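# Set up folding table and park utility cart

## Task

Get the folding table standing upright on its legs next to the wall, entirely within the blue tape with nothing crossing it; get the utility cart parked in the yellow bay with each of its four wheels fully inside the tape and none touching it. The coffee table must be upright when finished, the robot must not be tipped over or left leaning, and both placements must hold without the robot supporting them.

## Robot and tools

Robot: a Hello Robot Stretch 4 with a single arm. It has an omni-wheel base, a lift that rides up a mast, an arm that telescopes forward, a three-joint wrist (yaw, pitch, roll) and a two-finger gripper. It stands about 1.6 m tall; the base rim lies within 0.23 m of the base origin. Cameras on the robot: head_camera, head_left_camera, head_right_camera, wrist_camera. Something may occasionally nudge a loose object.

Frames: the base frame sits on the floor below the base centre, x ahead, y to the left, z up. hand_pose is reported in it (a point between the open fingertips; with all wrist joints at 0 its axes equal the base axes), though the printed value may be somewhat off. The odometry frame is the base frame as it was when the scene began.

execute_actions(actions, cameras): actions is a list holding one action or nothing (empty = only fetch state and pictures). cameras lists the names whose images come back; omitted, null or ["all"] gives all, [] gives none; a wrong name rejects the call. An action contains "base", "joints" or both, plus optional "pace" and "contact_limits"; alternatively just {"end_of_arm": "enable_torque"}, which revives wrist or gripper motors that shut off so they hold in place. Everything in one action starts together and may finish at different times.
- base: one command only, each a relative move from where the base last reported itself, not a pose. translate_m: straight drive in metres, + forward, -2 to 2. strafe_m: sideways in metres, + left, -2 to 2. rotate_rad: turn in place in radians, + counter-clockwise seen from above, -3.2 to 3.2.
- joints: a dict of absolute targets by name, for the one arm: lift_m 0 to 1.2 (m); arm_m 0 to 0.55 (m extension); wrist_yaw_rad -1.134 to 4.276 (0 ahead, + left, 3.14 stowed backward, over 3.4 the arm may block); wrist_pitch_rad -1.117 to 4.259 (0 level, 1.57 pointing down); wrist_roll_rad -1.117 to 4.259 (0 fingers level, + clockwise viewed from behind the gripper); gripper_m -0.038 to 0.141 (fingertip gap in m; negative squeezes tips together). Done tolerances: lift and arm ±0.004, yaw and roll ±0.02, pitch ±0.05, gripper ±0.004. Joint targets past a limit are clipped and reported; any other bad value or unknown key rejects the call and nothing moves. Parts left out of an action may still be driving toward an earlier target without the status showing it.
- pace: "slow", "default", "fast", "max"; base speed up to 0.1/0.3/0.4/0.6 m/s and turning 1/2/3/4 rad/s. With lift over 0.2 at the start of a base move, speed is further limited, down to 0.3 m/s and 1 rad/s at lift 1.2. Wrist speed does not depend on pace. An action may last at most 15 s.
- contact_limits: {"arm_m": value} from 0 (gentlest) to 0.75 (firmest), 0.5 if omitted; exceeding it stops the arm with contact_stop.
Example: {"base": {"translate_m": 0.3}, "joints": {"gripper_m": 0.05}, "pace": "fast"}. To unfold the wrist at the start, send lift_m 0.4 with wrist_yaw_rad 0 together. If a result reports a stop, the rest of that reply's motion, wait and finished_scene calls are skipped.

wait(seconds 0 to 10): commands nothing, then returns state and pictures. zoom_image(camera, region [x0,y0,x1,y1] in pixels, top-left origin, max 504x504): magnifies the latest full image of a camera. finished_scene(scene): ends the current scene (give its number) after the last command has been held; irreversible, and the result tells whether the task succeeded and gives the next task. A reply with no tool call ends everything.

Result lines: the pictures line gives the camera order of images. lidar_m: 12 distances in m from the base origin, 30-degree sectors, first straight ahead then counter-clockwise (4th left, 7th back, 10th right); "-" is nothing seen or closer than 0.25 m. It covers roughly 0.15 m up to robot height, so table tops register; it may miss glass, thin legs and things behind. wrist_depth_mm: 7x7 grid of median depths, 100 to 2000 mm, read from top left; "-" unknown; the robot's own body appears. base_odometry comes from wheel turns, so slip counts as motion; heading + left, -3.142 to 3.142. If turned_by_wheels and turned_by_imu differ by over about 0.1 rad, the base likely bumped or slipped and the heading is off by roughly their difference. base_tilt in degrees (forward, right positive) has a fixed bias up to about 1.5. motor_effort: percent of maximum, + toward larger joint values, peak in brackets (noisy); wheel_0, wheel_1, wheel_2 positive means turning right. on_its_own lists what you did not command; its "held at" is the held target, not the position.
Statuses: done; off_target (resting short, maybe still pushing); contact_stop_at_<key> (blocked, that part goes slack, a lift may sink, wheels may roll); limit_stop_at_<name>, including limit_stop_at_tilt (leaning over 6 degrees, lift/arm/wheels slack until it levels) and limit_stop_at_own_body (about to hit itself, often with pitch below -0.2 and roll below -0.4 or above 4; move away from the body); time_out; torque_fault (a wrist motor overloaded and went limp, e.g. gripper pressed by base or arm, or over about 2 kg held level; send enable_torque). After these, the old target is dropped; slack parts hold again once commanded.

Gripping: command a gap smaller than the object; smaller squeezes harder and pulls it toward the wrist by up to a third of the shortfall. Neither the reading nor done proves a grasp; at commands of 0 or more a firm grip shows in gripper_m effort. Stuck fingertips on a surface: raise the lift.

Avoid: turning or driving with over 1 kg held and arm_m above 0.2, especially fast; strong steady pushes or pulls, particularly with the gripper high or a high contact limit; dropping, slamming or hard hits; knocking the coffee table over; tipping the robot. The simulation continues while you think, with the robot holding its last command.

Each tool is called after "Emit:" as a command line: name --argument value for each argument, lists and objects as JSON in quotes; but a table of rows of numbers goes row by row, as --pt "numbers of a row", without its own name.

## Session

Emit:
execute_actions --actions '[]' --cameras '["head_camera","head_left_camera"]'

Scene clock: 0.00 s.
base_odometry: x=+0.000 y=+0.000 heading=+0.000 (m, m, rad; odometry frame)
turned_by_wheels: +0.000 (rad since the last result)
turned_by_imu: +0.000 (rad since the last result)
base_tilt: forward=-0.5 right=+0.1 (deg)
lidar_m: 1.82 1.69 1.05 0.69 0.64 0.67 0.85 0.79 0.81 1.03 1.43 1.41
base_status: not commanded
joint_positions: lift_m=+0.227 arm_m=+0.000 wrist_yaw_rad=+3.130 wrist_pitch_rad=-0.007 wrist_roll_rad=+0.010 gripper_m=+0.057
joint_status: not commanded
motor_effort: lift_m=+18 arm_m=-1 wrist_yaw_rad=-2 wrist_pitch_rad=-6 wrist_roll_rad=+0 gripper_m=-3 wheel_0=+0 wheel_1=+0 wheel_2=+0 (%)
hand_pose: x=-0.1165 y=+0.0909 z=+0.4074 quat_wxyz=(+0.006, +0.004, +0.005, +1.000) (m; base frame)
wrist_depth_mm: - 139 247 1138 904 723 603 / - 115 140 1118 917 715 603 / - 117 141 1138 917 715 609 / 143 142 217 1138 904 715 603 / 221 917 1008 1160 878 715 609 / 232 946 198 1138 195 699 597 / 235 931 976 120 854 668 609
pictures: head_camera, head_left_camera
Images, in order (width x height): head_camera 420x560, head_left_camera 420x672.

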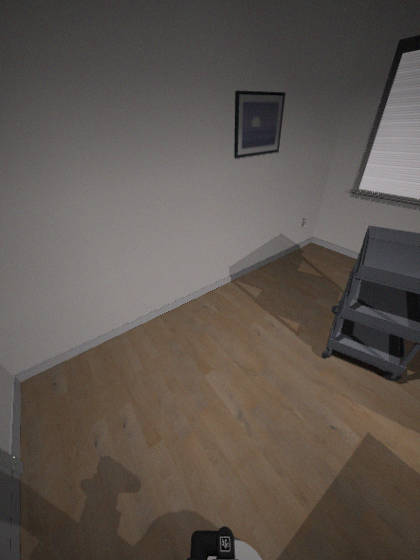

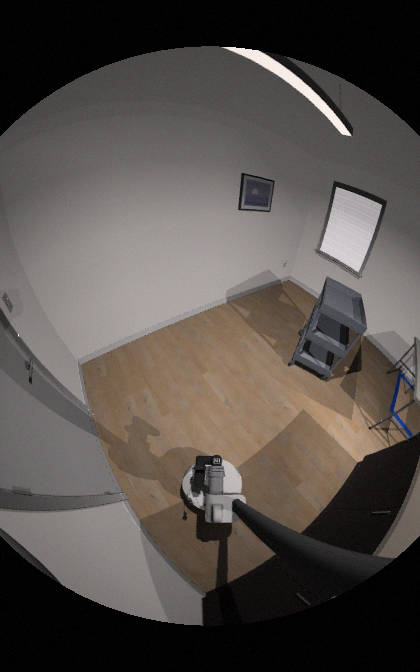

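Same layout, rotated ~1.0 rad.

Emit:
execute_actions --actions '[{"base":{"rotate_rad":-1.0},"joints":{"lift_m":0.14}}]' --cameras '["head_camera"]'

Emit:
execute_actions --actions '[{"base":{"strafe_m":-0.35}}]' --cameras '[]'

Emit:
execute_actions --actions '[{"base":{"translate_m":1.2}}]' --cameras '["head_camera"]'

Emit:
execute_actions --actions '[{"base":{"rotate_rad":-1.57}}]' --cameras '["head_camera","head_left_camera"]'

Scene clock: 6.93 s.
base_odometry: x=+0.000 y=+0.000 heading=-0.999 (m, m, rad; odometry frame)
turned_by_wheels: -0.999 (rad since the last result)
turned_by_imu: -1.018 (rad since the last result)
base_tilt: forward=-0.4 right=+0.0 (deg)
lidar_m: 1.41 1.40 1.78 1.69 1.00 0.68 0.66 0.68 0.84 0.79 0.82 1.08
base_status: done
joint_positions: lift_m=+0.140 arm_m=+0.000 wrist_yaw_rad=+3.130 wrist_pitch_rad=-0.007 wrist_roll_rad=+0.010 gripper_m=+0.057
joint_status: all done
motor_effort: lift_m=+15(17) arm_m=-1(0) wrist_yaw_rad=-1(1) wrist_pitch_rad=-6(7) wrist_roll_rad=-1(0) gripper_m=-2(2) wheel_0=+5(10) wheel_1=+5(10) wheel_2=+5(12) (%)
hand_pose: x=-0.1165 y=+0.0909 z=+0.3205 quat_wxyz=(+0.006, +0.004, +0.005, +1.000) (m; base frame)
wrist_depth_mm: - 140 248 788 778 788 788 / - 115 140 798 788 788 798 / - 117 141 798 788 788 798 / 143 141 216 809 798 788 798 / 221 798 809 809 798 798 809 / 233 798 198 809 195 809 798 / 234 750 798 120 798 723 809
pictures: head_camera
Images, in order (width x height): head_camera 420x560.

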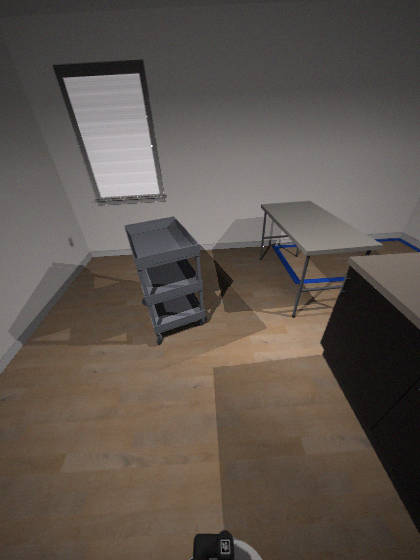

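Scene clock: 9.43 s.
base_odometry: x=-0.294 y=-0.189 heading=-0.999 (m, m, rad; odometry frame)
turned_by_wheels: +0.000 (rad since the last result)
turned_by_imu: -0.002 (rad since the last result)
base_tilt: forward=-0.3 right=-0.1 (deg)
lidar_m: 1.57 1.53 2.19 2.06 0.99 0.68 0.65 0.65 0.47 0.43 0.44 0.62
base_status: done
joint_positions: lift_m=+0.140 arm_m=+0.000 wrist_yaw_rad=+3.130 wrist_pitch_rad=-0.007 wrist_roll_rad=+0.010 gripper_m=+0.057
joint_status: not commanded
motor_effort: lift_m=+15(15) arm_m=+0(1) wrist_yaw_rad=-2(2) wrist_pitch_rad=-6(7) wrist_roll_rad=+0(0) gripper_m=-2(3) wheel_0=+2(13) wheel_1=-3(12) wheel_2=+0(4) (%)
hand_pose: x=-0.1165 y=+0.0909 z=+0.3205 quat_wxyz=(+0.006, +0.004, +0.005, +1.000) (m; base frame)
wrist_depth_mm: - 140 246 788 778 778 768 / - 115 140 778 788 778 768 / - 116 141 788 788 788 778 / 143 141 216 778 778 798 778 / 220 778 788 788 798 809 788 / 232 788 199 798 195 809 778 / 233 750 778 120 778 723 778
pictures: none
No camera images: the call's "cameras" was empty. Leave "cameras" out to get every camera's image.

Scene clock: 14.93 s.
base_odometry: x=+0.356 y=-1.198 heading=-0.999 (m, m, rad; odometry frame)
turned_by_wheels: +0.000 (rad since the last result)
turned_by_imu: -0.001 (rad since the last result)
base_tilt: forward=-0.5 right=+0.1 (deg)
lidar_m: 1.05 0.84 0.54 0.74 2.16 1.94 1.83 0.60 0.41 0.37 0.52 0.48
base_status: done
joint_positions: lift_m=+0.140 arm_m=+0.000 wrist_yaw_rad=+3.130 wrist_pitch_rad=-0.007 wrist_roll_rad=+0.010 gripper_m=+0.057
joint_status: not commanded
motor_effort: lift_m=+16(16) arm_m=+0(0) wrist_yaw_rad=-2(1) wrist_pitch_rad=-7(8) wrist_roll_rad=-1(1) gripper_m=-3(2) wheel_0=+2(7) wheel_1=+4(8) wheel_2=-2(16) (%)
hand_pose: x=-0.1165 y=+0.0909 z=+0.3205 quat_wxyz=(+0.006, +0.004, +0.005, +1.000) (m; base frame)
wrist_depth_mm: - 139 247 1983 1983 - 1983 / - 114 140 1983 1983 1983 1983 / - 117 141 - 1983 1983 - / 143 142 216 - - - - / 220 1182 1863 - - 1983 1983 / 232 1118 198 1160 195 1205 1205 / 233 750 798 121 809 732 831
pictures: head_camera
Images, in order (width x height): head_camera 420x560.

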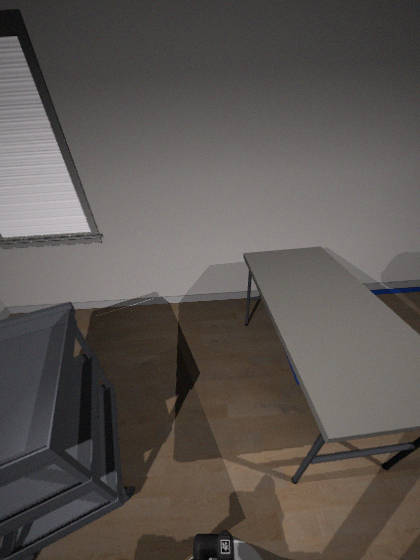

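Scene clock: 17.00 s.
base_odometry: x=+0.356 y=-1.198 heading=-2.568 (m, m, rad; odometry frame)
turned_by_wheels: -1.569 (rad since the last result)
turned_by_imu: -1.597 (rad since the last result)
base_tilt: forward=-0.5 right=-0.1 (deg)
lidar_m: 0.38 0.52 0.47 1.02 0.87 0.52 0.72 2.18 1.91 1.82 0.58 0.41
base_status: done
joint_positions: lift_m=+0.140 arm_m=+0.000 wrist_yaw_rad=+3.130 wrist_pitch_rad=-0.007 wrist_roll_rad=+0.010 gripper_m=+0.057
joint_status: not commanded
motor_effort: lift_m=+16(16) arm_m=-1(0) wrist_yaw_rad=-3(2) wrist_pitch_rad=-7(6) wrist_roll_rad=+1(1) gripper_m=-3(2) wheel_0=+3(3) wheel_1=+4(9) wheel_2=+5(7) (%)
hand_pose: x=-0.1165 y=+0.0909 z=+0.3205 quat_wxyz=(+0.006, +0.004, +0.005, +1.000) (m; base frame)
wrist_depth_mm: - 140 246 - 946 891 946 / - 115 140 - - 597 - / - 117 141 - 788 609 683 / 143 142 216 - - - - / 221 - - 1863 1098 1138 1098 / 230 1160 198 991 195 603 676 / 234 750 798 120 809 615 820
pictures: head_camera, head_left_camera
Images, in order (width x height): head_camera 420x560, head_left_camera 420x672.

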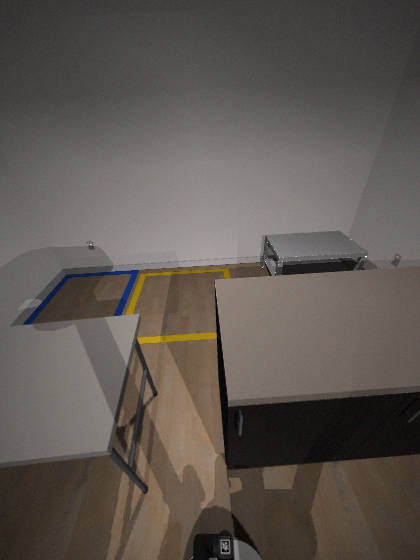

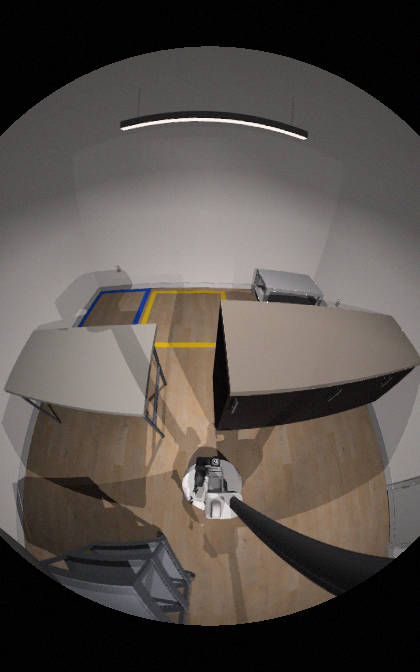

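Fix heading, repeat the recipe.

Emit:
execute_actions --actions '[{"base":{"rotate_rad":0.08}}]' --cameras '[]'

Emit:
execute_actions --actions '[{"base":{"strafe_m":0.48}}]' --cameras '[]'

Emit:
execute_actions --actions '[{"base":{"translate_m":1.4}}]' --cameras '["head_left_camera"]'

Emit:
execute_actions --actions '[{"base":{"strafe_m":0.4}}]' --cameras '["head_left_camera"]'

Scene clock: 22.33 s.
base_odometry: x=+0.356 y=-1.198 heading=-2.488 (m, m, rad; odometry frame)
turned_by_wheels: +0.079 (rad since the last result)
turned_by_imu: +0.079 (rad since the last result)
base_tilt: forward=-0.4 right=+0.0 (deg)
lidar_m: 0.38 0.49 0.51 1.35 0.69 0.53 0.85 2.19 1.90 1.42 0.55 0.40
base_status: done
joint_positions: lift_m=+0.140 arm_m=+0.000 wrist_yaw_rad=+3.130 wrist_pitch_rad=-0.007 wrist_roll_rad=+0.010 gripper_m=+0.057
joint_status: not commanded
motor_effort: lift_m=+16(16) arm_m=+0(1) wrist_yaw_rad=-2(1) wrist_pitch_rad=-7(7) wrist_roll_rad=+0(1) gripper_m=-2(2) wheel_0=-4(4) wheel_1=-3(11) wheel_2=-3(6) (%)
hand_pose: x=-0.1165 y=+0.0909 z=+0.3205 quat_wxyz=(+0.006, +0.004, +0.005, +1.000) (m; base frame)
wrist_depth_mm: - 140 246 - 946 891 946 / - 115 140 - - 597 597 / - 117 141 - 842 591 597 / 143 142 216 - - - - / 221 - - - 1025 1098 1118 / 232 1160 199 1160 195 564 609 / 233 750 798 121 809 564 778
pictures: none
No camera images: the call's "cameras" was empty. Leave "cameras" out to get every camera's image.

Scene clock: 25.27 s.
base_odometry: x=+0.647 y=-1.579 heading=-2.488 (m, m, rad; odometry frame)
turned_by_wheels: +0.000 (rad since the last result)
turned_by_imu: +0.001 (rad since the last result)
base_tilt: forward=-0.5 right=+0.0 (deg)
lidar_m: 0.32 0.34 0.49 1.39 1.47 0.55 0.44 0.46 2.39 1.44 0.62 0.37
base_status: done
joint_positions: lift_m=+0.140 arm_m=+0.000 wrist_yaw_rad=+3.130 wrist_pitch_rad=-0.007 wrist_roll_rad=+0.010 gripper_m=+0.057
joint_status: not commanded
motor_effort: lift_m=+16(16) arm_m=-1(0) wrist_yaw_rad=-1(1) wrist_pitch_rad=-7(7) wrist_roll_rad=+0(1) gripper_m=-1(1) wheel_0=-3(11) wheel_1=+3(12) wheel_2=+0(1) (%)
hand_pose: x=-0.1165 y=+0.0909 z=+0.3205 quat_wxyz=(+0.006, +0.004, +0.005, +1.000) (m; base frame)
wrist_depth_mm: - 139 247 960 946 - - / - 115 140 - - - - / - 117 141 640 683 788 - / 143 142 216 - - - - / 221 - 1042 1118 1118 - 1921 / 231 1160 198 640 195 991 1182 / 233 750 715 120 798 723 820
pictures: none
No camera images: the call's "cameras" was empty. Leave "cameras" out to get every camera's image.

Scene clock: 31.43 s.
base_odometry: x=-0.464 y=-2.430 heading=-2.488 (m, m, rad; odometry frame)
turned_by_wheels: +0.000 (rad since the last result)
turned_by_imu: +0.000 (rad since the last result)
base_tilt: forward=-0.4 right=+0.0 (deg)
lidar_m: 0.25 0.25 0.25 0.25 0.25 0.25 1.84 0.77 0.66 1.66 0.25 0.25
base_status: done
joint_positions: lift_m=+0.140 arm_m=+0.000 wrist_yaw_rad=+3.130 wrist_pitch_rad=-0.007 wrist_roll_rad=+0.010 gripper_m=+0.057
joint_status: not commanded
motor_effort: lift_m=+17(17) arm_m=-1(0) wrist_yaw_rad=-1(1) wrist_pitch_rad=-7(8) wrist_roll_rad=+0(1) gripper_m=-1(1) wheel_0=+5(8) wheel_1=+4(13) wheel_2=-6(13) (%)
hand_pose: x=-0.1165 y=+0.0909 z=+0.3203 quat_wxyz=(+0.006, +0.004, +0.005, +1.000) (m; base frame)
wrist_depth_mm: - 139 247 - - - 778 / - 115 140 - - - 1863 / - 117 141 - - - 1863 / 143 141 216 - - - 1983 / 220 1863 - - - - 1921 / 232 1138 200 1138 195 1182 1182 / 234 750 798 120 809 723 820
pictures: head_left_camera
Images, in order (width x height): head_left_camera 420x672.

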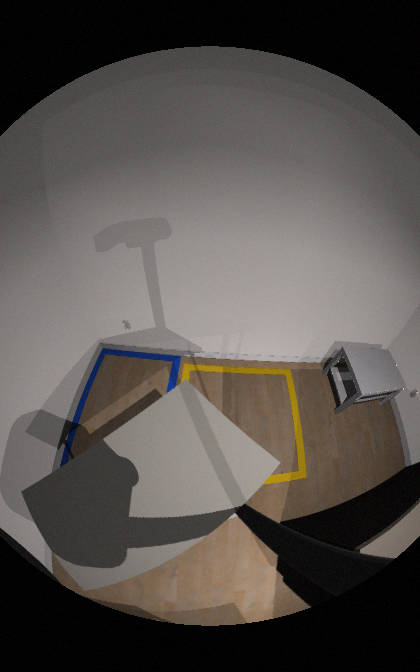

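Scene clock: 34.10 s.
base_odometry: x=-0.221 y=-2.747 heading=-2.488 (m, m, rad; odometry frame)
turned_by_wheels: +0.000 (rad since the last result)
turned_by_imu: +0.001 (rad since the last result)
base_tilt: forward=-0.6 right=-0.1 (deg)
lidar_m: 0.25 0.25 0.25 0.25 0.25 0.25 0.26 1.30 1.01 1.63 0.25 0.25
base_status: done
joint_positions: lift_m=+0.140 arm_m=+0.000 wrist_yaw_rad=+3.130 wrist_pitch_rad=-0.007 wrist_roll_rad=+0.010 gripper_m=+0.057
joint_status: not commanded
motor_effort: lift_m=+17(17) arm_m=-1(1) wrist_yaw_rad=-1(1) wrist_pitch_rad=-7(6) wrist_roll_rad=+1(1) gripper_m=-4(2) wheel_0=-5(12) wheel_1=+6(15) wheel_2=+0(7) (%)
hand_pose: x=-0.1165 y=+0.0909 z=+0.3203 quat_wxyz=(+0.006, +0.004, +0.005, +1.000) (m; base frame)
wrist_depth_mm: - 140 246 - - 1983 1430 / - 115 140 - - 1921 1464 / - 117 141 - - 1921 1430 / 143 141 216 - - 1921 1336 / 220 - - - - 1863 1366 / 232 1138 198 1182 195 1182 1205 / 233 759 809 120 798 723 820
pictures: head_left_camera
Images, in order (width x height): head_left_camera 420x672.

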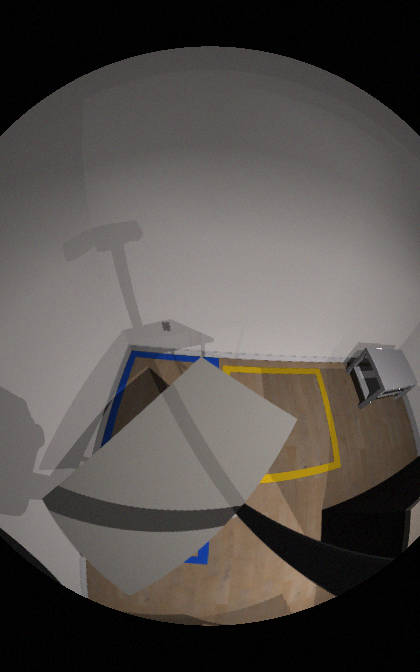

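Emit:
execute_actions --actions '[{"base":{"strafe_m":-0.65}}]' --cameras '[]'

Emit:
execute_actions --actions '[{"base":{"translate_m":0.38}}]' --cameras '[]'

Emit:
execute_actions --actions '[{"base":{"strafe_m":0.68}}]' --cameras '[]'

Emit:
execute_actions --actions '[{"base":{"strafe_m":-0.3}}]' --cameras '[]'

Emit:
execute_actions --actions '[{"base":{"translate_m":-1.8},"pace":"fast"}]' --cameras '[]'

Emit:
execute_actions --actions '[{"base":{"strafe_m":0.85},"joints":{"lift_m":0.35,"wrist_yaw_rad":0,"gripper_m":0}}]' --cameras '["head_camera"]'

Scene clock: 45.23 s.
base_odometry: x=-0.616 y=-2.232 heading=-2.488 (m, m, rad; odometry frame)
turned_by_wheels: +0.000 (rad since the last result)
turned_by_imu: -0.004 (rad since the last result)
base_tilt: forward=-0.6 right=-0.1 (deg)
lidar_m: 1.20 0.39 0.39 0.42 0.67 2.09 1.86 0.48 0.55 1.69 1.10 1.26
base_status: done
joint_positions: lift_m=+0.140 arm_m=+0.000 wrist_yaw_rad=+3.130 wrist_pitch_rad=-0.007 wrist_roll_rad=+0.010 gripper_m=+0.057
joint_status: not commanded
motor_effort: lift_m=+17(17) arm_m=+0(0) wrist_yaw_rad=-1(2) wrist_pitch_rad=-6(7) wrist_roll_rad=+2(1) gripper_m=-2(3) wheel_0=+2(13) wheel_1=-3(13) wheel_2=+0(5) (%)
hand_pose: x=-0.1165 y=+0.0909 z=+0.3203 quat_wxyz=(+0.006, +0.004, +0.005, +1.000) (m; base frame)
wrist_depth_mm: - 140 246 - - - - / - 115 140 - - - - / - 116 141 - - - - / 143 141 217 - - - - / 220 759 - 1983 - - - / 232 778 199 1138 195 1182 1205 / 233 683 798 120 820 732 809
pictures: none
No camera images: the call's "cameras" was empty. Leave "cameras" out to get every camera's image.

Scene clock: 48.00 s.
base_odometry: x=-0.918 y=-2.463 heading=-2.488 (m, m, rad; odometry frame)
turned_by_wheels: +0.000 (rad since the last result)
turned_by_imu: -0.001 (rad since the last result)
base_tilt: forward=-0.3 right=+0.1 (deg)
lidar_m: 0.81 0.86 0.59 0.27 0.29 1.46 1.13 0.80 1.12 1.00 1.04 0.87
base_status: done
joint_positions: lift_m=+0.140 arm_m=+0.000 wrist_yaw_rad=+3.130 wrist_pitch_rad=-0.007 wrist_roll_rad=+0.010 gripper_m=+0.057
joint_status: not commanded
motor_effort: lift_m=+17(17) arm_m=-1(1) wrist_yaw_rad=-2(1) wrist_pitch_rad=-7(7) wrist_roll_rad=+0(0) gripper_m=+0(2) wheel_0=+2(10) wheel_1=+3(9) wheel_2=-3(16) (%)
hand_pose: x=-0.1165 y=+0.0909 z=+0.3203 quat_wxyz=(+0.006, +0.004, +0.005, +1.000) (m; base frame)
wrist_depth_mm: - 140 246 - - - - / - 115 140 - - - - / - 117 141 - - - - / 143 141 216 - - - - / 220 917 1255 - - - - / 232 931 199 1160 194 1182 1229 / 234 750 798 120 809 723 831
pictures: none
No camera images: the call's "cameras" was empty. Leave "cameras" out to get every camera's image.

Scene clock: 51.60 s.
base_odometry: x=-0.504 y=-3.002 heading=-2.488 (m, m, rad; odometry frame)
turned_by_wheels: +0.000 (rad since the last result)
turned_by_imu: +0.001 (rad since the last result)
base_tilt: forward=-0.5 right=-0.1 (deg)
lidar_m: 0.83 0.89 0.95 0.25 0.25 0.27 2.28 1.36 1.24 1.68 1.20 0.88
base_status: done
joint_positions: lift_m=+0.140 arm_m=+0.000 wrist_yaw_rad=+3.130 wrist_pitch_rad=-0.007 wrist_roll_rad=+0.010 gripper_m=+0.057
joint_status: not commanded
motor_effort: lift_m=+17(17) arm_m=-1(0) wrist_yaw_rad=-2(1) wrist_pitch_rad=-7(6) wrist_roll_rad=-1(0) gripper_m=-2(1) wheel_0=-4(19) wheel_1=+3(16) wheel_2=+1(3) (%)
hand_pose: x=-0.1165 y=+0.0909 z=+0.3203 quat_wxyz=(+0.006, +0.004, +0.005, +1.000) (m; base frame)
wrist_depth_mm: - 139 247 - - 788 788 / - 115 140 - - 1205 1205 / - 117 141 - - - 1366 / 143 141 217 - - 1983 1308 / 220 - - - - 1921 1397 / 232 1138 199 1160 195 1205 1160 / 233 750 788 120 820 723 831
pictures: none
No camera images: the call's "cameras" was empty. Leave "cameras" out to get every camera's image.

Scene clock: 53.93 s.
base_odometry: x=-0.687 y=-2.764 heading=-2.488 (m, m, rad; odometry frame)
turned_by_wheels: +0.000 (rad since the last result)
turned_by_imu: -0.002 (rad since the last result)
base_tilt: forward=-0.2 right=+0.1 (deg)
lidar_m: 0.83 0.88 1.23 0.45 0.50 0.82 2.22 1.00 1.10 1.37 1.14 0.86
base_status: done
joint_positions: lift_m=+0.140 arm_m=+0.000 wrist_yaw_rad=+3.130 wrist_pitch_rad=-0.007 wrist_roll_rad=+0.010 gripper_m=+0.057
joint_status: not commanded
motor_effort: lift_m=+17(17) arm_m=-1(1) wrist_yaw_rad=-1(2) wrist_pitch_rad=-7(6) wrist_roll_rad=+1(0) gripper_m=-2(3) wheel_0=+3(11) wheel_1=-4(14) wheel_2=+0(4) (%)
hand_pose: x=-0.1165 y=+0.0909 z=+0.3203 quat_wxyz=(+0.006, +0.004, +0.005, +1.000) (m; base frame)
wrist_depth_mm: - 140 247 - - - 854 / - 115 140 - - - 1182 / - 117 141 - - - 1921 / 143 142 217 - - - 1756 / 221 1618 - - - - 1708 / 232 1160 198 1160 195 1205 1205 / 234 750 798 120 798 732 820
pictures: none
No camera images: the call's "cameras" was empty. Leave "cameras" out to get every camera's image.

Scene clock: 59.70 s.
base_odometry: x=+0.743 y=-1.670 heading=-2.488 (m, m, rad; odometry frame)
turned_by_wheels: +0.000 (rad since the last result)
turned_by_imu: -0.003 (rad since the last result)
base_tilt: forward=-0.5 right=+0.2 (deg)
lidar_m: 1.84 0.91 0.91 1.24 1.34 0.58 0.47 0.45 2.48 1.55 0.76 0.91
base_status: done
joint_positions: lift_m=+0.140 arm_m=+0.000 wrist_yaw_rad=+3.130 wrist_pitch_rad=-0.007 wrist_roll_rad=+0.010 gripper_m=+0.057
joint_status: not commanded
motor_effort: lift_m=+17(17) arm_m=-1(1) wrist_yaw_rad=-2(1) wrist_pitch_rad=-7(7) wrist_roll_rad=+0(0) gripper_m=-2(2) wheel_0=-1(8) wheel_1=-4(9) wheel_2=-2(14) (%)
hand_pose: x=-0.1165 y=+0.0909 z=+0.3203 quat_wxyz=(+0.006, +0.004, +0.005, +1.000) (m; base frame)
wrist_depth_mm: - 139 246 960 946 - 1921 / - 115 140 - - - 1983 / - 117 141 654 715 - 1921 / 143 141 217 - - - 1921 / 220 976 1060 1098 1042 - 1808 / 231 574 198 654 194 1205 1205 / 233 559 798 121 809 723 820
pictures: none
No camera images: the call's "cameras" was empty. Leave "cameras" out to get every camera's image.

Scene clock: 63.87 s.
base_odometry: x=+1.259 y=-2.345 heading=-2.488 (m, m, rad; odometry frame)
turned_by_wheels: +0.000 (rad since the last result)
turned_by_imu: +0.002 (rad since the last result)
base_tilt: forward=-0.4 right=+0.0 (deg)
lidar_m: 0.60 0.61 0.43 0.41 0.44 0.64 1.98 0.77 0.82 1.59 1.55 0.74
base_status: done
joint_positions: lift_m=+0.350 arm_m=+0.000 wrist_yaw_rad=+0.000 wrist_pitch_rad=-0.007 wrist_roll_rad=+0.010 gripper_m=+0.000
joint_status: all done
motor_effort: lift_m=+19(20) arm_m=-1(1) wrist_yaw_rad=-3(9) wrist_pitch_rad=-6(7) wrist_roll_rad=-1(0) gripper_m=-4(3) wheel_0=-2(13) wheel_1=+4(12) wheel_2=+0(2) (%)
hand_pose: x=+0.4594 y=-0.0873 z=+0.5302 quat_wxyz=(+1.000, +0.005, -0.004, +0.000) (m; base frame)
wrist_depth_mm: 691 917 1537 - - - - / 484 455 452 445 442 - - / 691 866 1025 1008 1336 - - / 683 991 1708 - - - - / 691 991 1708 - - - - / 699 991 1308 196 188 1808 1921 / 559 842 1160 131 1160 1182 1281
pictures: head_camera
Images, in order (width x height): head_camera 420x560.

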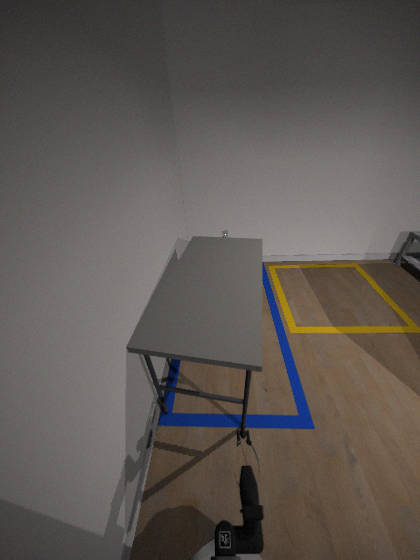

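Emit:
execute_actions --actions '[{"base":{"strafe_m":0.1}}]' --cameras '[]'

Emit:
execute_actions --actions '[{"base":{"translate_m":0.2},"joints":{"arm_m":0.4}}]' --cameras '[]'

Emit:
execute_actions --actions '[{"base":{"strafe_m":-0.3},"pace":"slow"}]' --cameras '[]'

Emit:
execute_actions --actions '[{"base":{"strafe_m":0.2}}]' --cameras '[]'

Emit:
execute_actions --actions '[{"base":{"translate_m":-0.2},"joints":{"arm_m":0}}]' --cameras '[]'

Emit:
execute_actions --actions '[{"base":{"strafe_m":-0.05},"joints":{"wrist_yaw_rad":3.14}}]' --cameras '[]'

Emit:
execute_actions --actions '[{"base":{"translate_m":0.8},"joints":{"lift_m":0.14}}]' --cameras '[]'

Emit:
execute_actions --actions '[{"base":{"translate_m":-1.2},"pace":"fast"}]' --cameras '["head_camera","head_left_camera"]'

Scene clock: 75.53 s.
base_odometry: x=+1.320 y=-2.424 heading=-2.488 (m, m, rad; odometry frame)
turned_by_wheels: +0.000 (rad since the last result)
turned_by_imu: -0.001 (rad since the last result)
base_tilt: forward=-0.4 right=+0.1 (deg)
lidar_m: 0.62 0.46 0.32 0.30 0.34 0.50 1.44 0.85 0.89 1.65 1.66 0.65
base_status: done
joint_positions: lift_m=+0.350 arm_m=+0.000 wrist_yaw_rad=+0.000 wrist_pitch_rad=-0.007 wrist_roll_rad=+0.010 gripper_m=+0.000
joint_status: not commanded
motor_effort: lift_m=+19(19) arm_m=-1(1) wrist_yaw_rad=-3(3) wrist_pitch_rad=-7(8) wrist_roll_rad=+1(0) gripper_m=-4(5) wheel_0=-2(8) wheel_1=+3(15) wheel_2=+0(2) (%)
hand_pose: x=+0.4594 y=-0.0873 z=+0.5302 quat_wxyz=(+1.000, +0.005, -0.004, +0.000) (m; base frame)
wrist_depth_mm: 554 778 1229 - - - - / 500 477 449 445 442 427 - / 539 741 1042 1008 1008 - - / 544 788 1397 - - - - / 539 798 1397 - - - - / 544 798 1078 195 188 1661 1863 / 549 668 504 131 1229 1138 1281
pictures: none
No camera images: the call's "cameras" was empty. Leave "cameras" out to get every camera's image.

Scene clock: 77.83 s.
base_odometry: x=+1.161 y=-2.546 heading=-2.488 (m, m, rad; odometry frame)
turned_by_wheels: +0.000 (rad since the last result)
turned_by_imu: +0.000 (rad since the last result)
base_tilt: forward=-0.4 right=+0.1 (deg)
lidar_m: 0.44 0.43 0.32 0.28 0.33 0.48 1.46 1.01 1.08 1.61 1.66 0.44
base_status: done
joint_positions: lift_m=+0.350 arm_m=+0.399 wrist_yaw_rad=+0.000 wrist_pitch_rad=-0.007 wrist_roll_rad=+0.010 gripper_m=+0.000
joint_status: all done
motor_effort: lift_m=+19(19) arm_m=+6(7) wrist_yaw_rad=-3(3) wrist_pitch_rad=-7(7) wrist_roll_rad=+1(1) gripper_m=-4(4) wheel_0=+2(13) wheel_1=+4(6) wheel_2=-2(17) (%)
hand_pose: x=+0.8583 y=-0.0874 z=+0.5302 quat_wxyz=(+1.000, +0.005, -0.004, +0.000) (m; base frame)
wrist_depth_mm: 301 298 296 291 291 291 293 / 492 466 455 455 452 452 452 / 535 759 1098 1042 1863 1808 1756 / 535 750 1336 1921 1863 1756 1756 / 535 750 1366 1863 1863 1863 1808 / 535 768 991 196 188 1661 1808 / 544 723 1118 131 1229 1098 1255
pictures: none
No camera images: the call's "cameras" was empty. Leave "cameras" out to get every camera's image.

Scene clock: 81.97 s.
base_odometry: x=+0.979 y=-2.308 heading=-2.487 (m, m, rad; odometry frame)
turned_by_wheels: +0.000 (rad since the last result)
turned_by_imu: -0.001 (rad since the last result)
base_tilt: forward=-0.2 right=+0.0 (deg)
lidar_m: 0.38 0.44 0.64 0.60 0.66 0.91 2.25 0.86 0.96 1.31 1.35 2.54
base_status: done
joint_positions: lift_m=+0.350 arm_m=+0.399 wrist_yaw_rad=+0.000 wrist_pitch_rad=-0.007 wrist_roll_rad=+0.010 gripper_m=+0.000
joint_status: not commanded
motor_effort: lift_m=+19(19) arm_m=+5(6) wrist_yaw_rad=-3(0) wrist_pitch_rad=-7(7) wrist_roll_rad=+0(1) gripper_m=-3(3) wheel_0=+8(15) wheel_1=-5(8) wheel_2=+3(4) (%)
hand_pose: x=+0.8585 y=-0.0873 z=+0.5302 quat_wxyz=(+1.000, +0.005, -0.004, +0.000) (m; base frame)
wrist_depth_mm: 301 297 294 293 1756 1808 1756 / 473 469 459 452 1863 1863 1756 / 878 1098 1863 1921 1863 1808 1808 / 931 1308 1863 1921 1808 1808 1808 / 931 1308 1921 1863 1808 1808 1808 / 931 1308 1537 196 188 1756 1808 / 917 1160 1160 131 1229 1160 1255
pictures: none
No camera images: the call's "cameras" was empty. Leave "cameras" out to get every camera's image.

Scene clock: 83.90 s.
base_odometry: x=+1.101 y=-2.466 heading=-2.487 (m, m, rad; odometry frame)
turned_by_wheels: +0.000 (rad since the last result)
turned_by_imu: +0.000 (rad since the last result)
base_tilt: forward=-0.5 right=+0.0 (deg)
lidar_m: 0.39 0.46 0.43 0.39 0.42 0.64 1.90 0.94 1.05 1.51 1.57 0.45
base_status: done
joint_positions: lift_m=+0.350 arm_m=+0.399 wrist_yaw_rad=+0.000 wrist_pitch_rad=-0.007 wrist_roll_rad=+0.010 gripper_m=+0.000
joint_status: not commanded
motor_effort: lift_m=+19(19) arm_m=+5(5) wrist_yaw_rad=-2(2) wrist_pitch_rad=-6(5) wrist_roll_rad=+1(1) gripper_m=-3(5) wheel_0=-1(9) wheel_1=+2(14) wheel_2=+0(4) (%)
hand_pose: x=+0.8585 y=-0.0874 z=+0.5302 quat_wxyz=(+1.000, +0.005, -0.004, +0.000) (m; base frame)
wrist_depth_mm: 301 297 294 291 291 291 293 / 591 462 459 452 452 449 1808 / 661 931 1060 1921 1863 1756 1808 / 661 931 1464 1863 1808 1808 1808 / 668 931 1499 1921 1863 1863 1808 / 661 931 1229 195 187 1808 1808 / 668 904 1078 131 1205 1182 1255
pictures: none
No camera images: the call's "cameras" was empty. Leave "cameras" out to get every camera's image.

Scene clock: 86.20 s.
base_odometry: x=+1.259 y=-2.345 heading=-2.488 (m, m, rad; odometry frame)
turned_by_wheels: +0.000 (rad since the last result)
turned_by_imu: -0.001 (rad since the last result)
base_tilt: forward=-0.5 right=+0.0 (deg)
lidar_m: 0.61 0.59 0.43 0.40 0.44 0.64 2.03 0.78 0.85 1.59 1.55 0.63
base_status: done
joint_positions: lift_m=+0.350 arm_m=+0.001 wrist_yaw_rad=+0.000 wrist_pitch_rad=-0.007 wrist_roll_rad=+0.010 gripper_m=+0.000
joint_status: all done
motor_effort: lift_m=+19(19) arm_m=-6(7) wrist_yaw_rad=-2(3) wrist_pitch_rad=-7(6) wrist_roll_rad=+0(0) gripper_m=-4(4) wheel_0=-4(10) wheel_1=-3(9) wheel_2=+1(15) (%)
hand_pose: x=+0.4605 y=-0.0875 z=+0.5301 quat_wxyz=(+1.000, +0.005, -0.004, +0.000) (m; base frame)
wrist_depth_mm: 661 917 1537 - - 382 - / 466 455 452 449 445 421 - / 640 931 1025 1008 1008 - - / 634 991 1756 - - - - / 634 976 1708 - - - - / 634 991 1281 195 188 1661 1808 / 640 842 1160 131 1229 1160 1281
pictures: none
No camera images: the call's "cameras" was empty. Leave "cameras" out to get every camera's image.

Scene clock: 88.60 s.
base_odometry: x=+1.229 y=-2.305 heading=-2.488 (m, m, rad; odometry frame)
turned_by_wheels: +0.000 (rad since the last result)
turned_by_imu: -0.001 (rad since the last result)
base_tilt: forward=-0.3 right=+0.0 (deg)
lidar_m: 0.61 0.65 0.47 0.46 0.51 0.72 2.05 0.72 0.82 1.58 1.49 0.63
base_status: done
joint_positions: lift_m=+0.350 arm_m=+0.001 wrist_yaw_rad=+3.139 wrist_pitch_rad=-0.007 wrist_roll_rad=+0.010 gripper_m=+0.000
joint_status: all done
motor_effort: lift_m=+19(19) arm_m=-6(6) wrist_yaw_rad=+0(5) wrist_pitch_rad=-6(6) wrist_roll_rad=+1(0) gripper_m=-3(4) wheel_0=+2(6) wheel_1=-3(11) wheel_2=+0(4) (%)
hand_pose: x=-0.1163 y=+0.0880 z=+0.5301 quat_wxyz=(+0.001, +0.004, +0.005, +1.000) (m; base frame)
wrist_depth_mm: - 140 157 - - 1042 676 / - 111 140 - - 1025 661 / - 116 141 - - 1042 683 / 144 142 202 - - 1025 668 / 220 - - - - 1042 668 / 227 1808 1661 195 188 1008 647 / 228 1255 1160 131 1229 854 654
pictures: none
No camera images: the call's "cameras" was empty. Leave "cameras" out to get every camera's image.

Scene clock: 92.77 s.
base_odometry: x=+0.594 y=-2.792 heading=-2.488 (m, m, rad; odometry frame)
turned_by_wheels: +0.000 (rad since the last result)
turned_by_imu: +0.002 (rad since the last result)
base_tilt: forward=-0.6 right=+0.1 (deg)
lidar_m: 0.25 0.25 0.25 0.44 0.46 0.69 1.92 1.47 3.37 1.44 0.25 0.25
base_status: done
joint_positions: lift_m=+0.140 arm_m=+0.000 wrist_yaw_rad=+3.140 wrist_pitch_rad=-0.007 wrist_roll_rad=+0.010 gripper_m=+0.000
joint_status: all done
motor_effort: lift_m=+16(19) arm_m=+1(6) wrist_yaw_rad=-2(1) wrist_pitch_rad=-7(8) wrist_roll_rad=+1(0) gripper_m=-3(4) wheel_0=+3(13) wheel_1=+4(15) wheel_2=-5(24) (%)
hand_pose: x=-0.1176 y=+0.0879 z=+0.3205 quat_wxyz=(+0.001, +0.004, +0.005, +1.000) (m; base frame)
wrist_depth_mm: - 139 156 - - 991 621 / - 111 139 - - 991 640 / - 116 140 - - 991 640 / 143 141 200 - - 976 640 / 219 1576 - - 1863 976 627 / 227 1160 1060 194 188 931 627 / 228 809 750 131 798 750 621
pictures: none
No camera images: the call's "cameras" was empty. Leave "cameras" out to get every camera's image.

Scene clock: 97.07 s.
base_odometry: x=+1.547 y=-2.062 heading=-2.488 (m, m, rad; odometry frame)
turned_by_wheels: +0.000 (rad since the last result)
turned_by_imu: -0.002 (rad since the last result)
base_tilt: forward=-0.4 right=+0.0 (deg)
lidar_m: 1.33 0.69 0.52 0.48 0.48 0.68 1.65 0.79 0.47 0.65 1.65 3.16
base_status: done
joint_positions: lift_m=+0.140 arm_m=+0.000 wrist_yaw_rad=+3.140 wrist_pitch_rad=-0.007 wrist_roll_rad=+0.010 gripper_m=+0.000
joint_status: not commanded
motor_effort: lift_m=+15(16) arm_m=+1(1) wrist_yaw_rad=-2(1) wrist_pitch_rad=-7(7) wrist_roll_rad=+1(0) gripper_m=-4(3) wheel_0=-3(11) wheel_1=-4(9) wheel_2=+1(13) (%)
hand_pose: x=-0.1176 y=+0.0879 z=+0.3205 quat_wxyz=(+0.001, +0.004, +0.005, +1.000) (m; base frame)
wrist_depth_mm: - 139 156 1808 1756 1060 691 / - 111 139 1756 1756 1098 691 / - 116 140 1808 1756 1078 683 / 142 141 200 1808 1756 1078 699 / 220 1863 1863 1756 1808 1078 676 / 227 1138 1042 195 187 1008 683 / 228 798 750 131 809 768 654
pictures: head_camera, head_left_camera
Images, in order (width x height): head_camera 420x560, head_left_camera 420x672.

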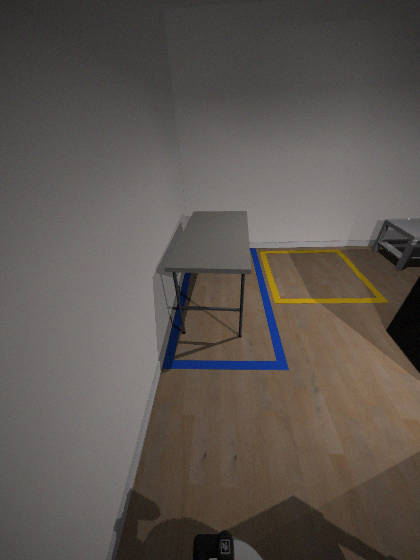

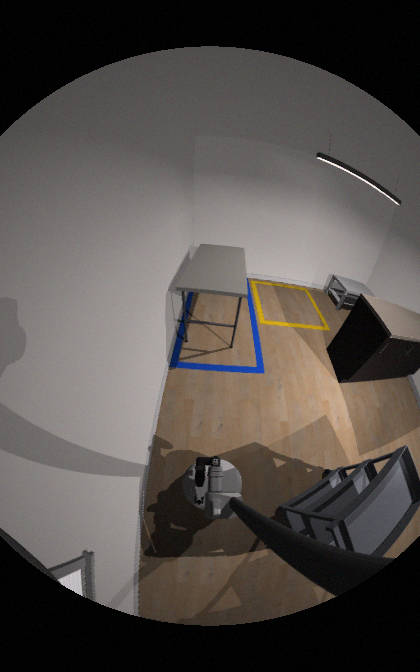

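Emit:
execute_actions --actions '[{"base":{"translate_m":0.6},"joints":{"lift_m":0.35}}]' --cameras '[]'

Emit:
execute_actions --actions '[{"base":{"strafe_m":-0.95},"joints":{"wrist_yaw_rad":0,"gripper_m":0.13}}]' --cameras '[]'

Emit:
execute_actions --actions '[{"base":{"translate_m":1.75},"pace":"fast"}]' --cameras '[]'

Emit:
execute_actions --actions '[{"base":{"rotate_rad":1.55}}]' --cameras '["head_camera","wrist_camera"]'

Scene clock: 109.17 s.
base_odometry: x=+1.071 y=-2.427 heading=-2.488 (m, m, rad; odometry frame)
turned_by_wheels: +0.000 (rad since the last result)
turned_by_imu: -0.002 (rad since the last result)
base_tilt: forward=-0.4 right=+0.0 (deg)
lidar_m: 0.72 0.65 0.48 0.46 0.46 0.70 2.23 0.91 1.04 1.43 1.51 0.76
base_status: done
joint_positions: lift_m=+0.350 arm_m=+0.000 wrist_yaw_rad=+3.140 wrist_pitch_rad=-0.007 wrist_roll_rad=+0.010 gripper_m=+0.000
joint_status: all done
motor_effort: lift_m=+19(22) arm_m=+1(1) wrist_yaw_rad=-2(2) wrist_pitch_rad=-7(7) wrist_roll_rad=-1(1) gripper_m=-2(3) wheel_0=+2(8) wheel_1=+3(10) wheel_2=-1(9) (%)
hand_pose: x=-0.1176 y=+0.0879 z=+0.5301 quat_wxyz=(+0.001, +0.004, +0.005, +1.000) (m; base frame)
wrist_depth_mm: - 139 156 - - 1042 661 / - 111 139 - - 1042 647 / - 116 140 - - 1025 668 / 143 141 200 - - 1025 668 / 220 - - - - 1008 668 / 227 1537 1661 195 188 1008 654 / 228 1182 1160 131 1255 854 647
pictures: none
No camera images: the call's "cameras" was empty. Leave "cameras" out to get every camera's image.

Scene clock: 113.67 s.
base_odometry: x=+0.493 y=-1.673 heading=-2.488 (m, m, rad; odometry frame)
turned_by_wheels: +0.000 (rad since the last result)
turned_by_imu: -0.004 (rad since the last result)
base_tilt: forward=-0.5 right=-0.1 (deg)
lidar_m: 2.42 1.03 1.05 1.41 1.49 0.75 0.63 2.37 2.36 0.81 0.54 0.73
base_status: done
joint_positions: lift_m=+0.350 arm_m=+0.000 wrist_yaw_rad=+0.000 wrist_pitch_rad=-0.007 wrist_roll_rad=+0.010 gripper_m=+0.130
joint_status: all done
motor_effort: lift_m=+20(19) arm_m=+1(1) wrist_yaw_rad=-3(7) wrist_pitch_rad=-7(7) wrist_roll_rad=+0(0) gripper_m=+1(3) wheel_0=+2(12) wheel_1=-2(12) wheel_2=+0(1) (%)
hand_pose: x=+0.4592 y=-0.0874 z=+0.5301 quat_wxyz=(+1.000, +0.005, -0.004, +0.000) (m; base frame)
wrist_depth_mm: 1983 - - - - - - / 1983 - - - - - - / 1499 - - - - - - / 1921 - - - - - - / 1983 - - - - - - / 1808 1618 1537 1808 1537 212 1756 / 1229 1182 1229 125 1229 1182 1281
pictures: none
No camera images: the call's "cameras" was empty. Leave "cameras" out to get every camera's image.

Scene clock: 119.33 s.
base_odometry: x=-0.896 y=-2.738 heading=-2.487 (m, m, rad; odometry frame)
turned_by_wheels: +0.000 (rad since the last result)
turned_by_imu: -0.001 (rad since the last result)
base_tilt: forward=-0.5 right=+0.1 (deg)
lidar_m: 0.67 0.71 0.62 0.58 0.63 1.01 2.36 1.07 1.33 1.21 0.95 0.70
base_status: done
joint_positions: lift_m=+0.350 arm_m=+0.000 wrist_yaw_rad=+0.000 wrist_pitch_rad=-0.007 wrist_roll_rad=+0.010 gripper_m=+0.130
joint_status: not commanded
motor_effort: lift_m=+19(20) arm_m=+1(1) wrist_yaw_rad=-2(2) wrist_pitch_rad=-6(7) wrist_roll_rad=+0(0) gripper_m=-1(2) wheel_0=+2(8) wheel_1=+3(9) wheel_2=-1(17) (%)
hand_pose: x=+0.4592 y=-0.0874 z=+0.5301 quat_wxyz=(+1.000, +0.005, -0.004, +0.000) (m; base frame)
wrist_depth_mm: 492 488 477 469 462 452 445 / 496 488 480 473 462 452 449 / 500 492 488 477 466 455 449 / 504 492 480 473 469 459 452 / 504 500 488 477 469 455 455 / 504 496 488 477 466 213 459 / 508 500 492 125 473 462 459
pictures: none
No camera images: the call's "cameras" was empty. Leave "cameras" out to get every camera's image.

Scene clock: 121.37 s.
base_odometry: x=-0.896 y=-2.738 heading=-0.938 (m, m, rad; odometry frame)
turned_by_wheels: +1.549 (rad since the last result)
turned_by_imu: +1.576 (rad since the last result)
base_tilt: forward=-0.4 right=+0.1 (deg)
lidar_m: 0.59 0.65 0.95 2.39 1.06 1.32 1.24 0.96 0.70 0.67 0.71 0.61
base_status: done
joint_positions: lift_m=+0.350 arm_m=+0.000 wrist_yaw_rad=+0.000 wrist_pitch_rad=-0.007 wrist_roll_rad=+0.010 gripper_m=+0.130
joint_status: not commanded
motor_effort: lift_m=+19(20) arm_m=+1(1) wrist_yaw_rad=-2(3) wrist_pitch_rad=-7(7) wrist_roll_rad=+1(1) gripper_m=+0(1) wheel_0=-2(6) wheel_1=-5(10) wheel_2=-3(15) (%)
hand_pose: x=+0.4592 y=-0.0874 z=+0.5302 quat_wxyz=(+1.000, +0.005, -0.004, +0.000) (m; base frame)
wrist_depth_mm: 1205 1160 1138 377 366 1098 991 / 466 455 452 449 445 1118 976 / 1205 1182 1182 1160 1138 1138 991 / 1205 1205 1182 1160 1138 1118 976 / 1229 1182 1205 1182 1160 1138 991 / 1255 1205 1182 1160 418 212 991 / 1205 1160 1182 125 1138 1138 991
pictures: head_camera, wrist_camera
Images, in order (width x height): head_camera 420x560, wrist_camera 616x392.

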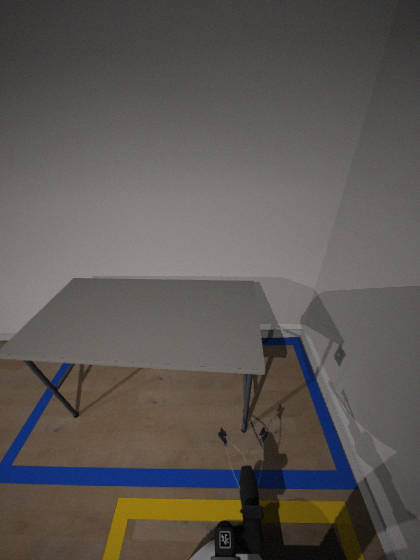

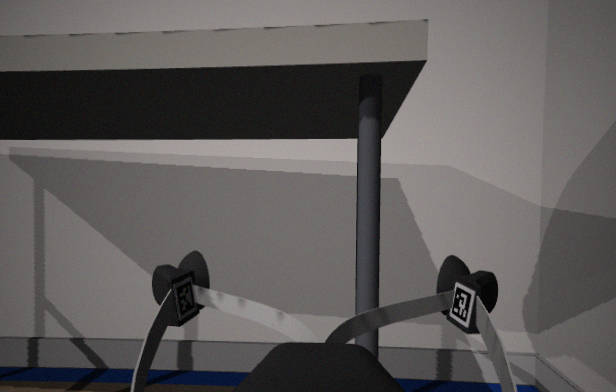

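Emit:
execute_actions --actions '[{"base":{"strafe_m":1.0}}]' --cameras '["wrist_camera"]'

Scene clock: 128.57 s.
base_odometry: x=-0.090 y=-2.146 heading=-0.938 (m, m, rad; odometry frame)
turned_by_wheels: +0.000 (rad since the last result)
turned_by_imu: +0.001 (rad since the last result)
base_tilt: forward=-0.3 right=-0.1 (deg)
lidar_m: 0.66 1.43 1.67 1.38 3.21 0.55 0.54 1.59 1.71 1.67 0.90 0.69
base_status: done
joint_positions: lift_m=+0.350 arm_m=+0.000 wrist_yaw_rad=+0.000 wrist_pitch_rad=-0.007 wrist_roll_rad=+0.010 gripper_m=+0.130
joint_status: not commanded
motor_effort: lift_m=+19(19) arm_m=+1(1) wrist_yaw_rad=-2(2) wrist_pitch_rad=-6(8) wrist_roll_rad=+1(1) gripper_m=+0(0) wheel_0=-2(13) wheel_1=+3(13) wheel_2=+0(0) (%)
hand_pose: x=+0.4592 y=-0.0874 z=+0.5302 quat_wxyz=(+1.000, +0.005, -0.004, +0.000) (m; base frame)
wrist_depth_mm: 1229 1229 1160 1182 1160 1138 1098 / 1229 1205 1182 462 452 442 442 / 1229 1205 1205 1008 1008 991 991 / 1205 1229 1182 1160 1160 1160 1118 / 1229 1229 1205 1160 1160 1138 1138 / 1255 1205 1182 1008 1182 212 1138 / 1229 1205 1205 125 1160 1138 1138
pictures: wrist_camera
Images, in order (width x height): wrist_camera 616x392.

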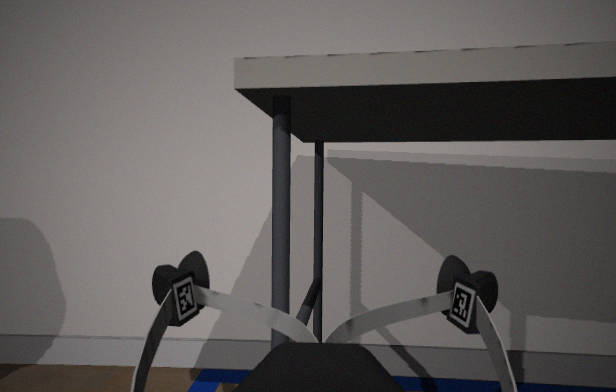

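Emit:
execute_actions --actions '[{"base":{"strafe_m":0.04},"joints":{"arm_m":0.3}}]' --cameras '[]'

Emit:
execute_actions --actions '[{"joints":{"gripper_m":-0.01}}]' --cameras '[]'

Emit:
execute_actions --actions '[{"joints":{"arm_m":0.23},"pace":"slow"}]' --cameras '[]'

Emit:
execute_actions --actions '[{"joints":{"gripper_m":0.1}}]' --cameras '[]'

Emit:
execute_actions --actions '[{"joints":{"arm_m":0}}]' --cameras '["head_camera"]'

Emit:
execute_actions --actions '[{"base":{"rotate_rad":1.55},"joints":{"lift_m":1.05,"wrist_pitch_rad":1.57,"gripper_m":0}}]' --cameras '["head_left_camera"]'

Scene clock: 138.13 s.
base_odometry: x=-0.058 y=-2.123 heading=-0.938 (m, m, rad; odometry frame)
turned_by_wheels: +0.000 (rad since the last result)
turned_by_imu: -0.001 (rad since the last result)
base_tilt: forward=-0.4 right=+0.1 (deg)
lidar_m: 0.68 1.43 1.60 1.33 3.15 0.53 0.52 1.61 1.77 1.71 0.92 0.70
base_status: done
joint_positions: lift_m=+0.350 arm_m=+0.299 wrist_yaw_rad=+0.000 wrist_pitch_rad=-0.007 wrist_roll_rad=+0.010 gripper_m=+0.130
joint_status: all done
motor_effort: lift_m=+19(19) arm_m=+6(7) wrist_yaw_rad=-3(1) wrist_pitch_rad=-6(7) wrist_roll_rad=-1(1) gripper_m=+1(1) wheel_0=-1(10) wheel_1=+4(11) wheel_2=+0(2) (%)
hand_pose: x=+0.7583 y=-0.0874 z=+0.5302 quat_wxyz=(+1.000, +0.005, -0.004, +0.000) (m; base frame)
wrist_depth_mm: 904 891 878 209 290 293 291 / 904 891 878 211 452 452 452 / 904 891 891 211 854 854 842 / 891 904 904 212 866 842 842 / 904 904 891 212 866 854 842 / 917 917 891 213 866 212 854 / 946 917 891 125 878 866 854
pictures: none
No camera images: the call's "cameras" was empty. Leave "cameras" out to get every camera's image.

Scene clock: 140.40 s.
base_odometry: x=-0.057 y=-2.123 heading=-0.937 (m, m, rad; odometry frame)
turned_by_wheels: +0.001 (rad since the last result)
turned_by_imu: +0.000 (rad since the last result)
base_tilt: forward=-0.4 right=-0.1 (deg)
lidar_m: 0.66 1.44 1.57 1.34 3.16 0.53 0.53 1.61 1.76 1.71 0.90 0.70
base_status: not commanded
joint_positions: lift_m=+0.350 arm_m=+0.299 wrist_yaw_rad=+0.008 wrist_pitch_rad=-0.007 wrist_roll_rad=+0.010 gripper_m=-0.010
joint_status: all done
on_its_own: wrist_yaw_rad is at rest, and its effort (-24) is outside its rest range (-13 to +13)
motor_effort: lift_m=+19(19) arm_m=+5(6) wrist_yaw_rad=-24(43) wrist_pitch_rad=-6(7) wrist_roll_rad=+0(1) gripper_m=-14(14) wheel_0=+6(6) wheel_1=+4(4) wheel_2=+4(4) (%)
hand_pose: x=+0.7592 y=-0.0852 z=+0.5302 quat_wxyz=(+1.000, +0.005, -0.004, +0.004) (m; base frame)
wrist_depth_mm: 904 891 891 201 291 290 291 / 931 904 878 202 452 449 452 / 917 904 891 202 854 842 831 / 931 904 891 202 842 842 831 / 917 917 878 202 866 854 831 / 931 931 186 202 183 842 842 / 931 917 904 121 866 854 842
pictures: none
No camera images: the call's "cameras" was empty. Leave "cameras" out to get every camera's image.

Scene clock: 142.37 s.
base_odometry: x=-0.057 y=-2.123 heading=-0.937 (m, m, rad; odometry frame)
turned_by_wheels: +0.000 (rad since the last result)
turned_by_imu: -0.001 (rad since the last result)
base_tilt: forward=-0.6 right=+0.1 (deg)
lidar_m: 0.62 1.41 1.58 1.33 3.18 0.52 0.53 1.62 1.77 1.69 0.87 0.63
base_status: not commanded
joint_positions: lift_m=+0.350 arm_m=+0.232 wrist_yaw_rad=+0.001 wrist_pitch_rad=-0.007 wrist_roll_rad=+0.010 gripper_m=-0.010
joint_status: all done
motor_effort: lift_m=+19(19) arm_m=-9(10) wrist_yaw_rad=-5(24) wrist_pitch_rad=-7(7) wrist_roll_rad=+1(1) gripper_m=-16(17) wheel_0=+4(6) wheel_1=+4(4) wheel_2=+4(4) (%)
hand_pose: x=+0.6910 y=-0.0871 z=+0.5301 quat_wxyz=(+1.000, +0.005, -0.004, +0.001) (m; base frame)
wrist_depth_mm: 960 960 946 201 290 290 293 / 960 960 946 202 452 449 452 / 976 960 946 204 931 917 904 / 991 976 931 207 931 917 904 / 991 976 960 208 931 931 931 / 1008 991 186 202 185 917 891 / 1008 976 991 131 931 917 917
pictures: none
No camera images: the call's "cameras" was empty. Leave "cameras" out to get every camera's image.

Scene clock: 144.23 s.
base_odometry: x=-0.057 y=-2.123 heading=-0.937 (m, m, rad; odometry frame)
turned_by_wheels: +0.000 (rad since the last result)
turned_by_imu: -0.001 (rad since the last result)
base_tilt: forward=-0.4 right=+0.0 (deg)
lidar_m: 0.61 1.43 1.58 1.31 3.17 0.54 0.52 1.61 1.77 1.72 0.87 0.64
base_status: not commanded
joint_positions: lift_m=+0.350 arm_m=+0.231 wrist_yaw_rad=-0.001 wrist_pitch_rad=-0.007 wrist_roll_rad=+0.010 gripper_m=+0.100
joint_status: all done
motor_effort: lift_m=+19(19) arm_m=-5(8) wrist_yaw_rad=+0(2) wrist_pitch_rad=-6(8) wrist_roll_rad=+0(0) gripper_m=+1(15) wheel_0=+4(4) wheel_1=+4(4) wheel_2=+4(4) (%)
hand_pose: x=+0.6903 y=-0.0876 z=+0.5301 quat_wxyz=(+1.000, +0.005, -0.004, +0.000) (m; base frame)
wrist_depth_mm: 976 960 946 201 290 290 291 / 976 976 946 203 452 452 449 / 976 976 946 205 917 917 917 / 976 976 960 208 931 917 917 / 991 991 960 946 946 917 917 / 991 960 204 204 931 917 931 / 1008 976 960 121 931 917 904
pictures: none
No camera images: the call's "cameras" was empty. Leave "cameras" out to get every camera's image.

Scene clock: 146.03 s.
base_odometry: x=-0.057 y=-2.123 heading=-0.937 (m, m, rad; odometry frame)
turned_by_wheels: +0.000 (rad since the last result)
turned_by_imu: -0.001 (rad since the last result)
base_tilt: forward=-0.5 right=-0.1 (deg)
lidar_m: 0.61 1.44 1.62 1.30 3.15 0.55 0.52 1.62 1.77 1.72 0.87 0.63
base_status: not commanded
joint_positions: lift_m=+0.350 arm_m=+0.001 wrist_yaw_rad=+0.000 wrist_pitch_rad=-0.007 wrist_roll_rad=+0.010 gripper_m=+0.100
joint_status: all done
motor_effort: lift_m=+19(19) arm_m=-6(7) wrist_yaw_rad=-1(1) wrist_pitch_rad=-7(7) wrist_roll_rad=+0(0) gripper_m=+0(1) wheel_0=+4(4) wheel_1=+4(4) wheel_2=+4(4) (%)
hand_pose: x=+0.4605 y=-0.0874 z=+0.5301 quat_wxyz=(+1.000, +0.005, -0.004, +0.000) (m; base frame)
wrist_depth_mm: 1229 1182 1182 1160 1160 377 370 / 1229 1182 1182 430 442 442 445 / 1229 1182 1182 1160 1160 1138 1138 / 1255 1205 1205 1182 1182 1138 1138 / 1255 1205 1205 1182 1182 1138 1138 / 1255 1229 204 1182 1160 1160 1138 / 1229 1160 1182 121 1182 1118 1138
pictures: head_camera
Images, in order (width x height): head_camera 420x560.

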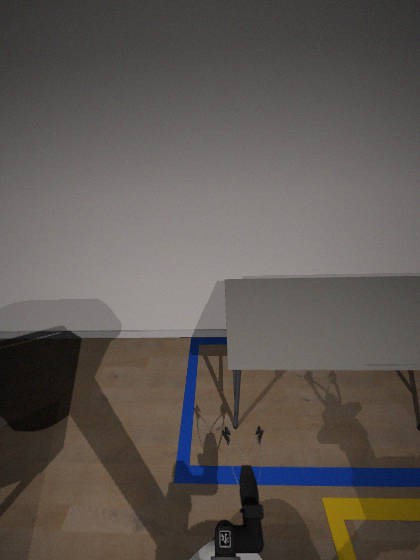

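Scene clock: 149.63 s.
base_odometry: x=-0.057 y=-2.123 heading=+0.612 (m, m, rad; odometry frame)
turned_by_wheels: +1.549 (rad since the last result)
turned_by_imu: +1.575 (rad since the last result)
base_tilt: forward=-0.5 right=+0.0 (deg)
lidar_m: 1.32 3.10 0.54 0.51 1.64 1.79 1.72 0.88 0.64 0.61 1.40 1.59
base_status: done
joint_positions: lift_m=+1.050 arm_m=+0.001 wrist_yaw_rad=+0.000 wrist_pitch_rad=+1.570 wrist_roll_rad=+0.010 gripper_m=+0.000
joint_status: all done
motor_effort: lift_m=+20(22) arm_m=-6(6) wrist_yaw_rad=-1(1) wrist_pitch_rad=+2(6) wrist_roll_rad=+0(1) gripper_m=-3(3) wheel_0=-4(11) wheel_1=-2(13) wheel_2=-5(9) (%)
hand_pose: x=+0.1723 y=-0.0874 z=+0.9395 quat_wxyz=(+0.707, +0.004, +0.707, -0.004) (m; base frame)
wrist_depth_mm: 1182 1182 1160 1160 1118 1138 1138 / 904 1182 1182 1160 1160 1138 1118 / 866 1205 1182 1182 1160 1138 1138 / 866 1182 1182 1078 1160 1138 1138 / 866 1205 976 946 1182 1160 1138 / 878 1205 991 196 187 1160 1160 / 1229 1205 1205 131 1182 1160 1160
pictures: head_left_camera
Images, in order (width x height): head_left_camera 420x672.

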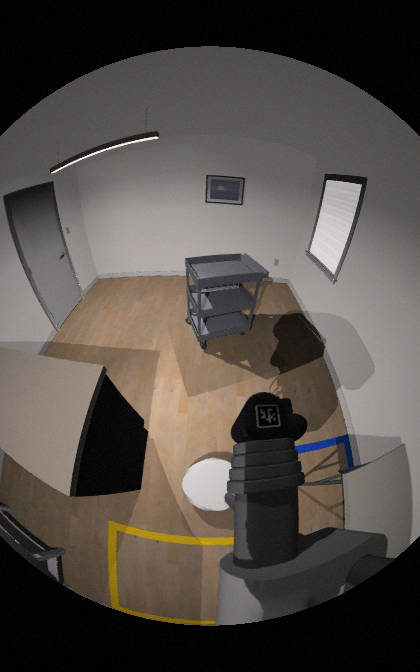

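Emit:
execute_actions --actions '[{"base":{"translate_m":0.85},"joints":{"arm_m":0.45}}]' --cameras '["wrist_camera"]'

Scene clock: 156.77 s.
base_odometry: x=+0.638 y=-1.634 heading=+0.613 (m, m, rad; odometry frame)
turned_by_wheels: +0.000 (rad since the last result)
turned_by_imu: -0.002 (rad since the last result)
base_tilt: forward=-0.4 right=+0.2 (deg)
lidar_m: 0.49 0.49 2.41 1.48 0.67 0.77 2.58 1.05 1.22 1.36 1.42 0.61
base_status: done
joint_positions: lift_m=+1.050 arm_m=+0.449 wrist_yaw_rad=+0.000 wrist_pitch_rad=+1.570 wrist_roll_rad=+0.010 gripper_m=+0.000
joint_status: all done
motor_effort: lift_m=+20(20) arm_m=+6(7) wrist_yaw_rad=-2(1) wrist_pitch_rad=+1(2) wrist_roll_rad=-1(0) gripper_m=-4(3) wheel_0=+4(9) wheel_1=+4(10) wheel_2=-1(15) (%)
hand_pose: x=+0.6201 y=-0.0874 z=+0.9395 quat_wxyz=(+0.707, +0.004, +0.707, -0.004) (m; base frame)
wrist_depth_mm: 377 373 368 364 364 357 355 / 377 377 373 366 364 362 357 / 379 377 375 370 366 362 362 / 384 382 375 370 368 364 359 / 387 382 377 373 368 1160 1160 / 384 384 377 195 188 1138 1138 / 355 353 1138 131 1182 1160 1160
pictures: wrist_camera
Images, in order (width x height): wrist_camera 616x392.

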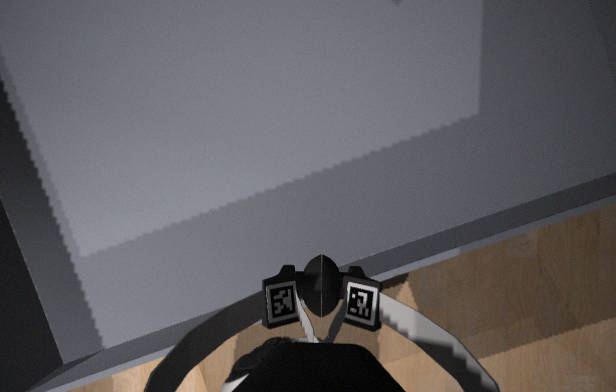

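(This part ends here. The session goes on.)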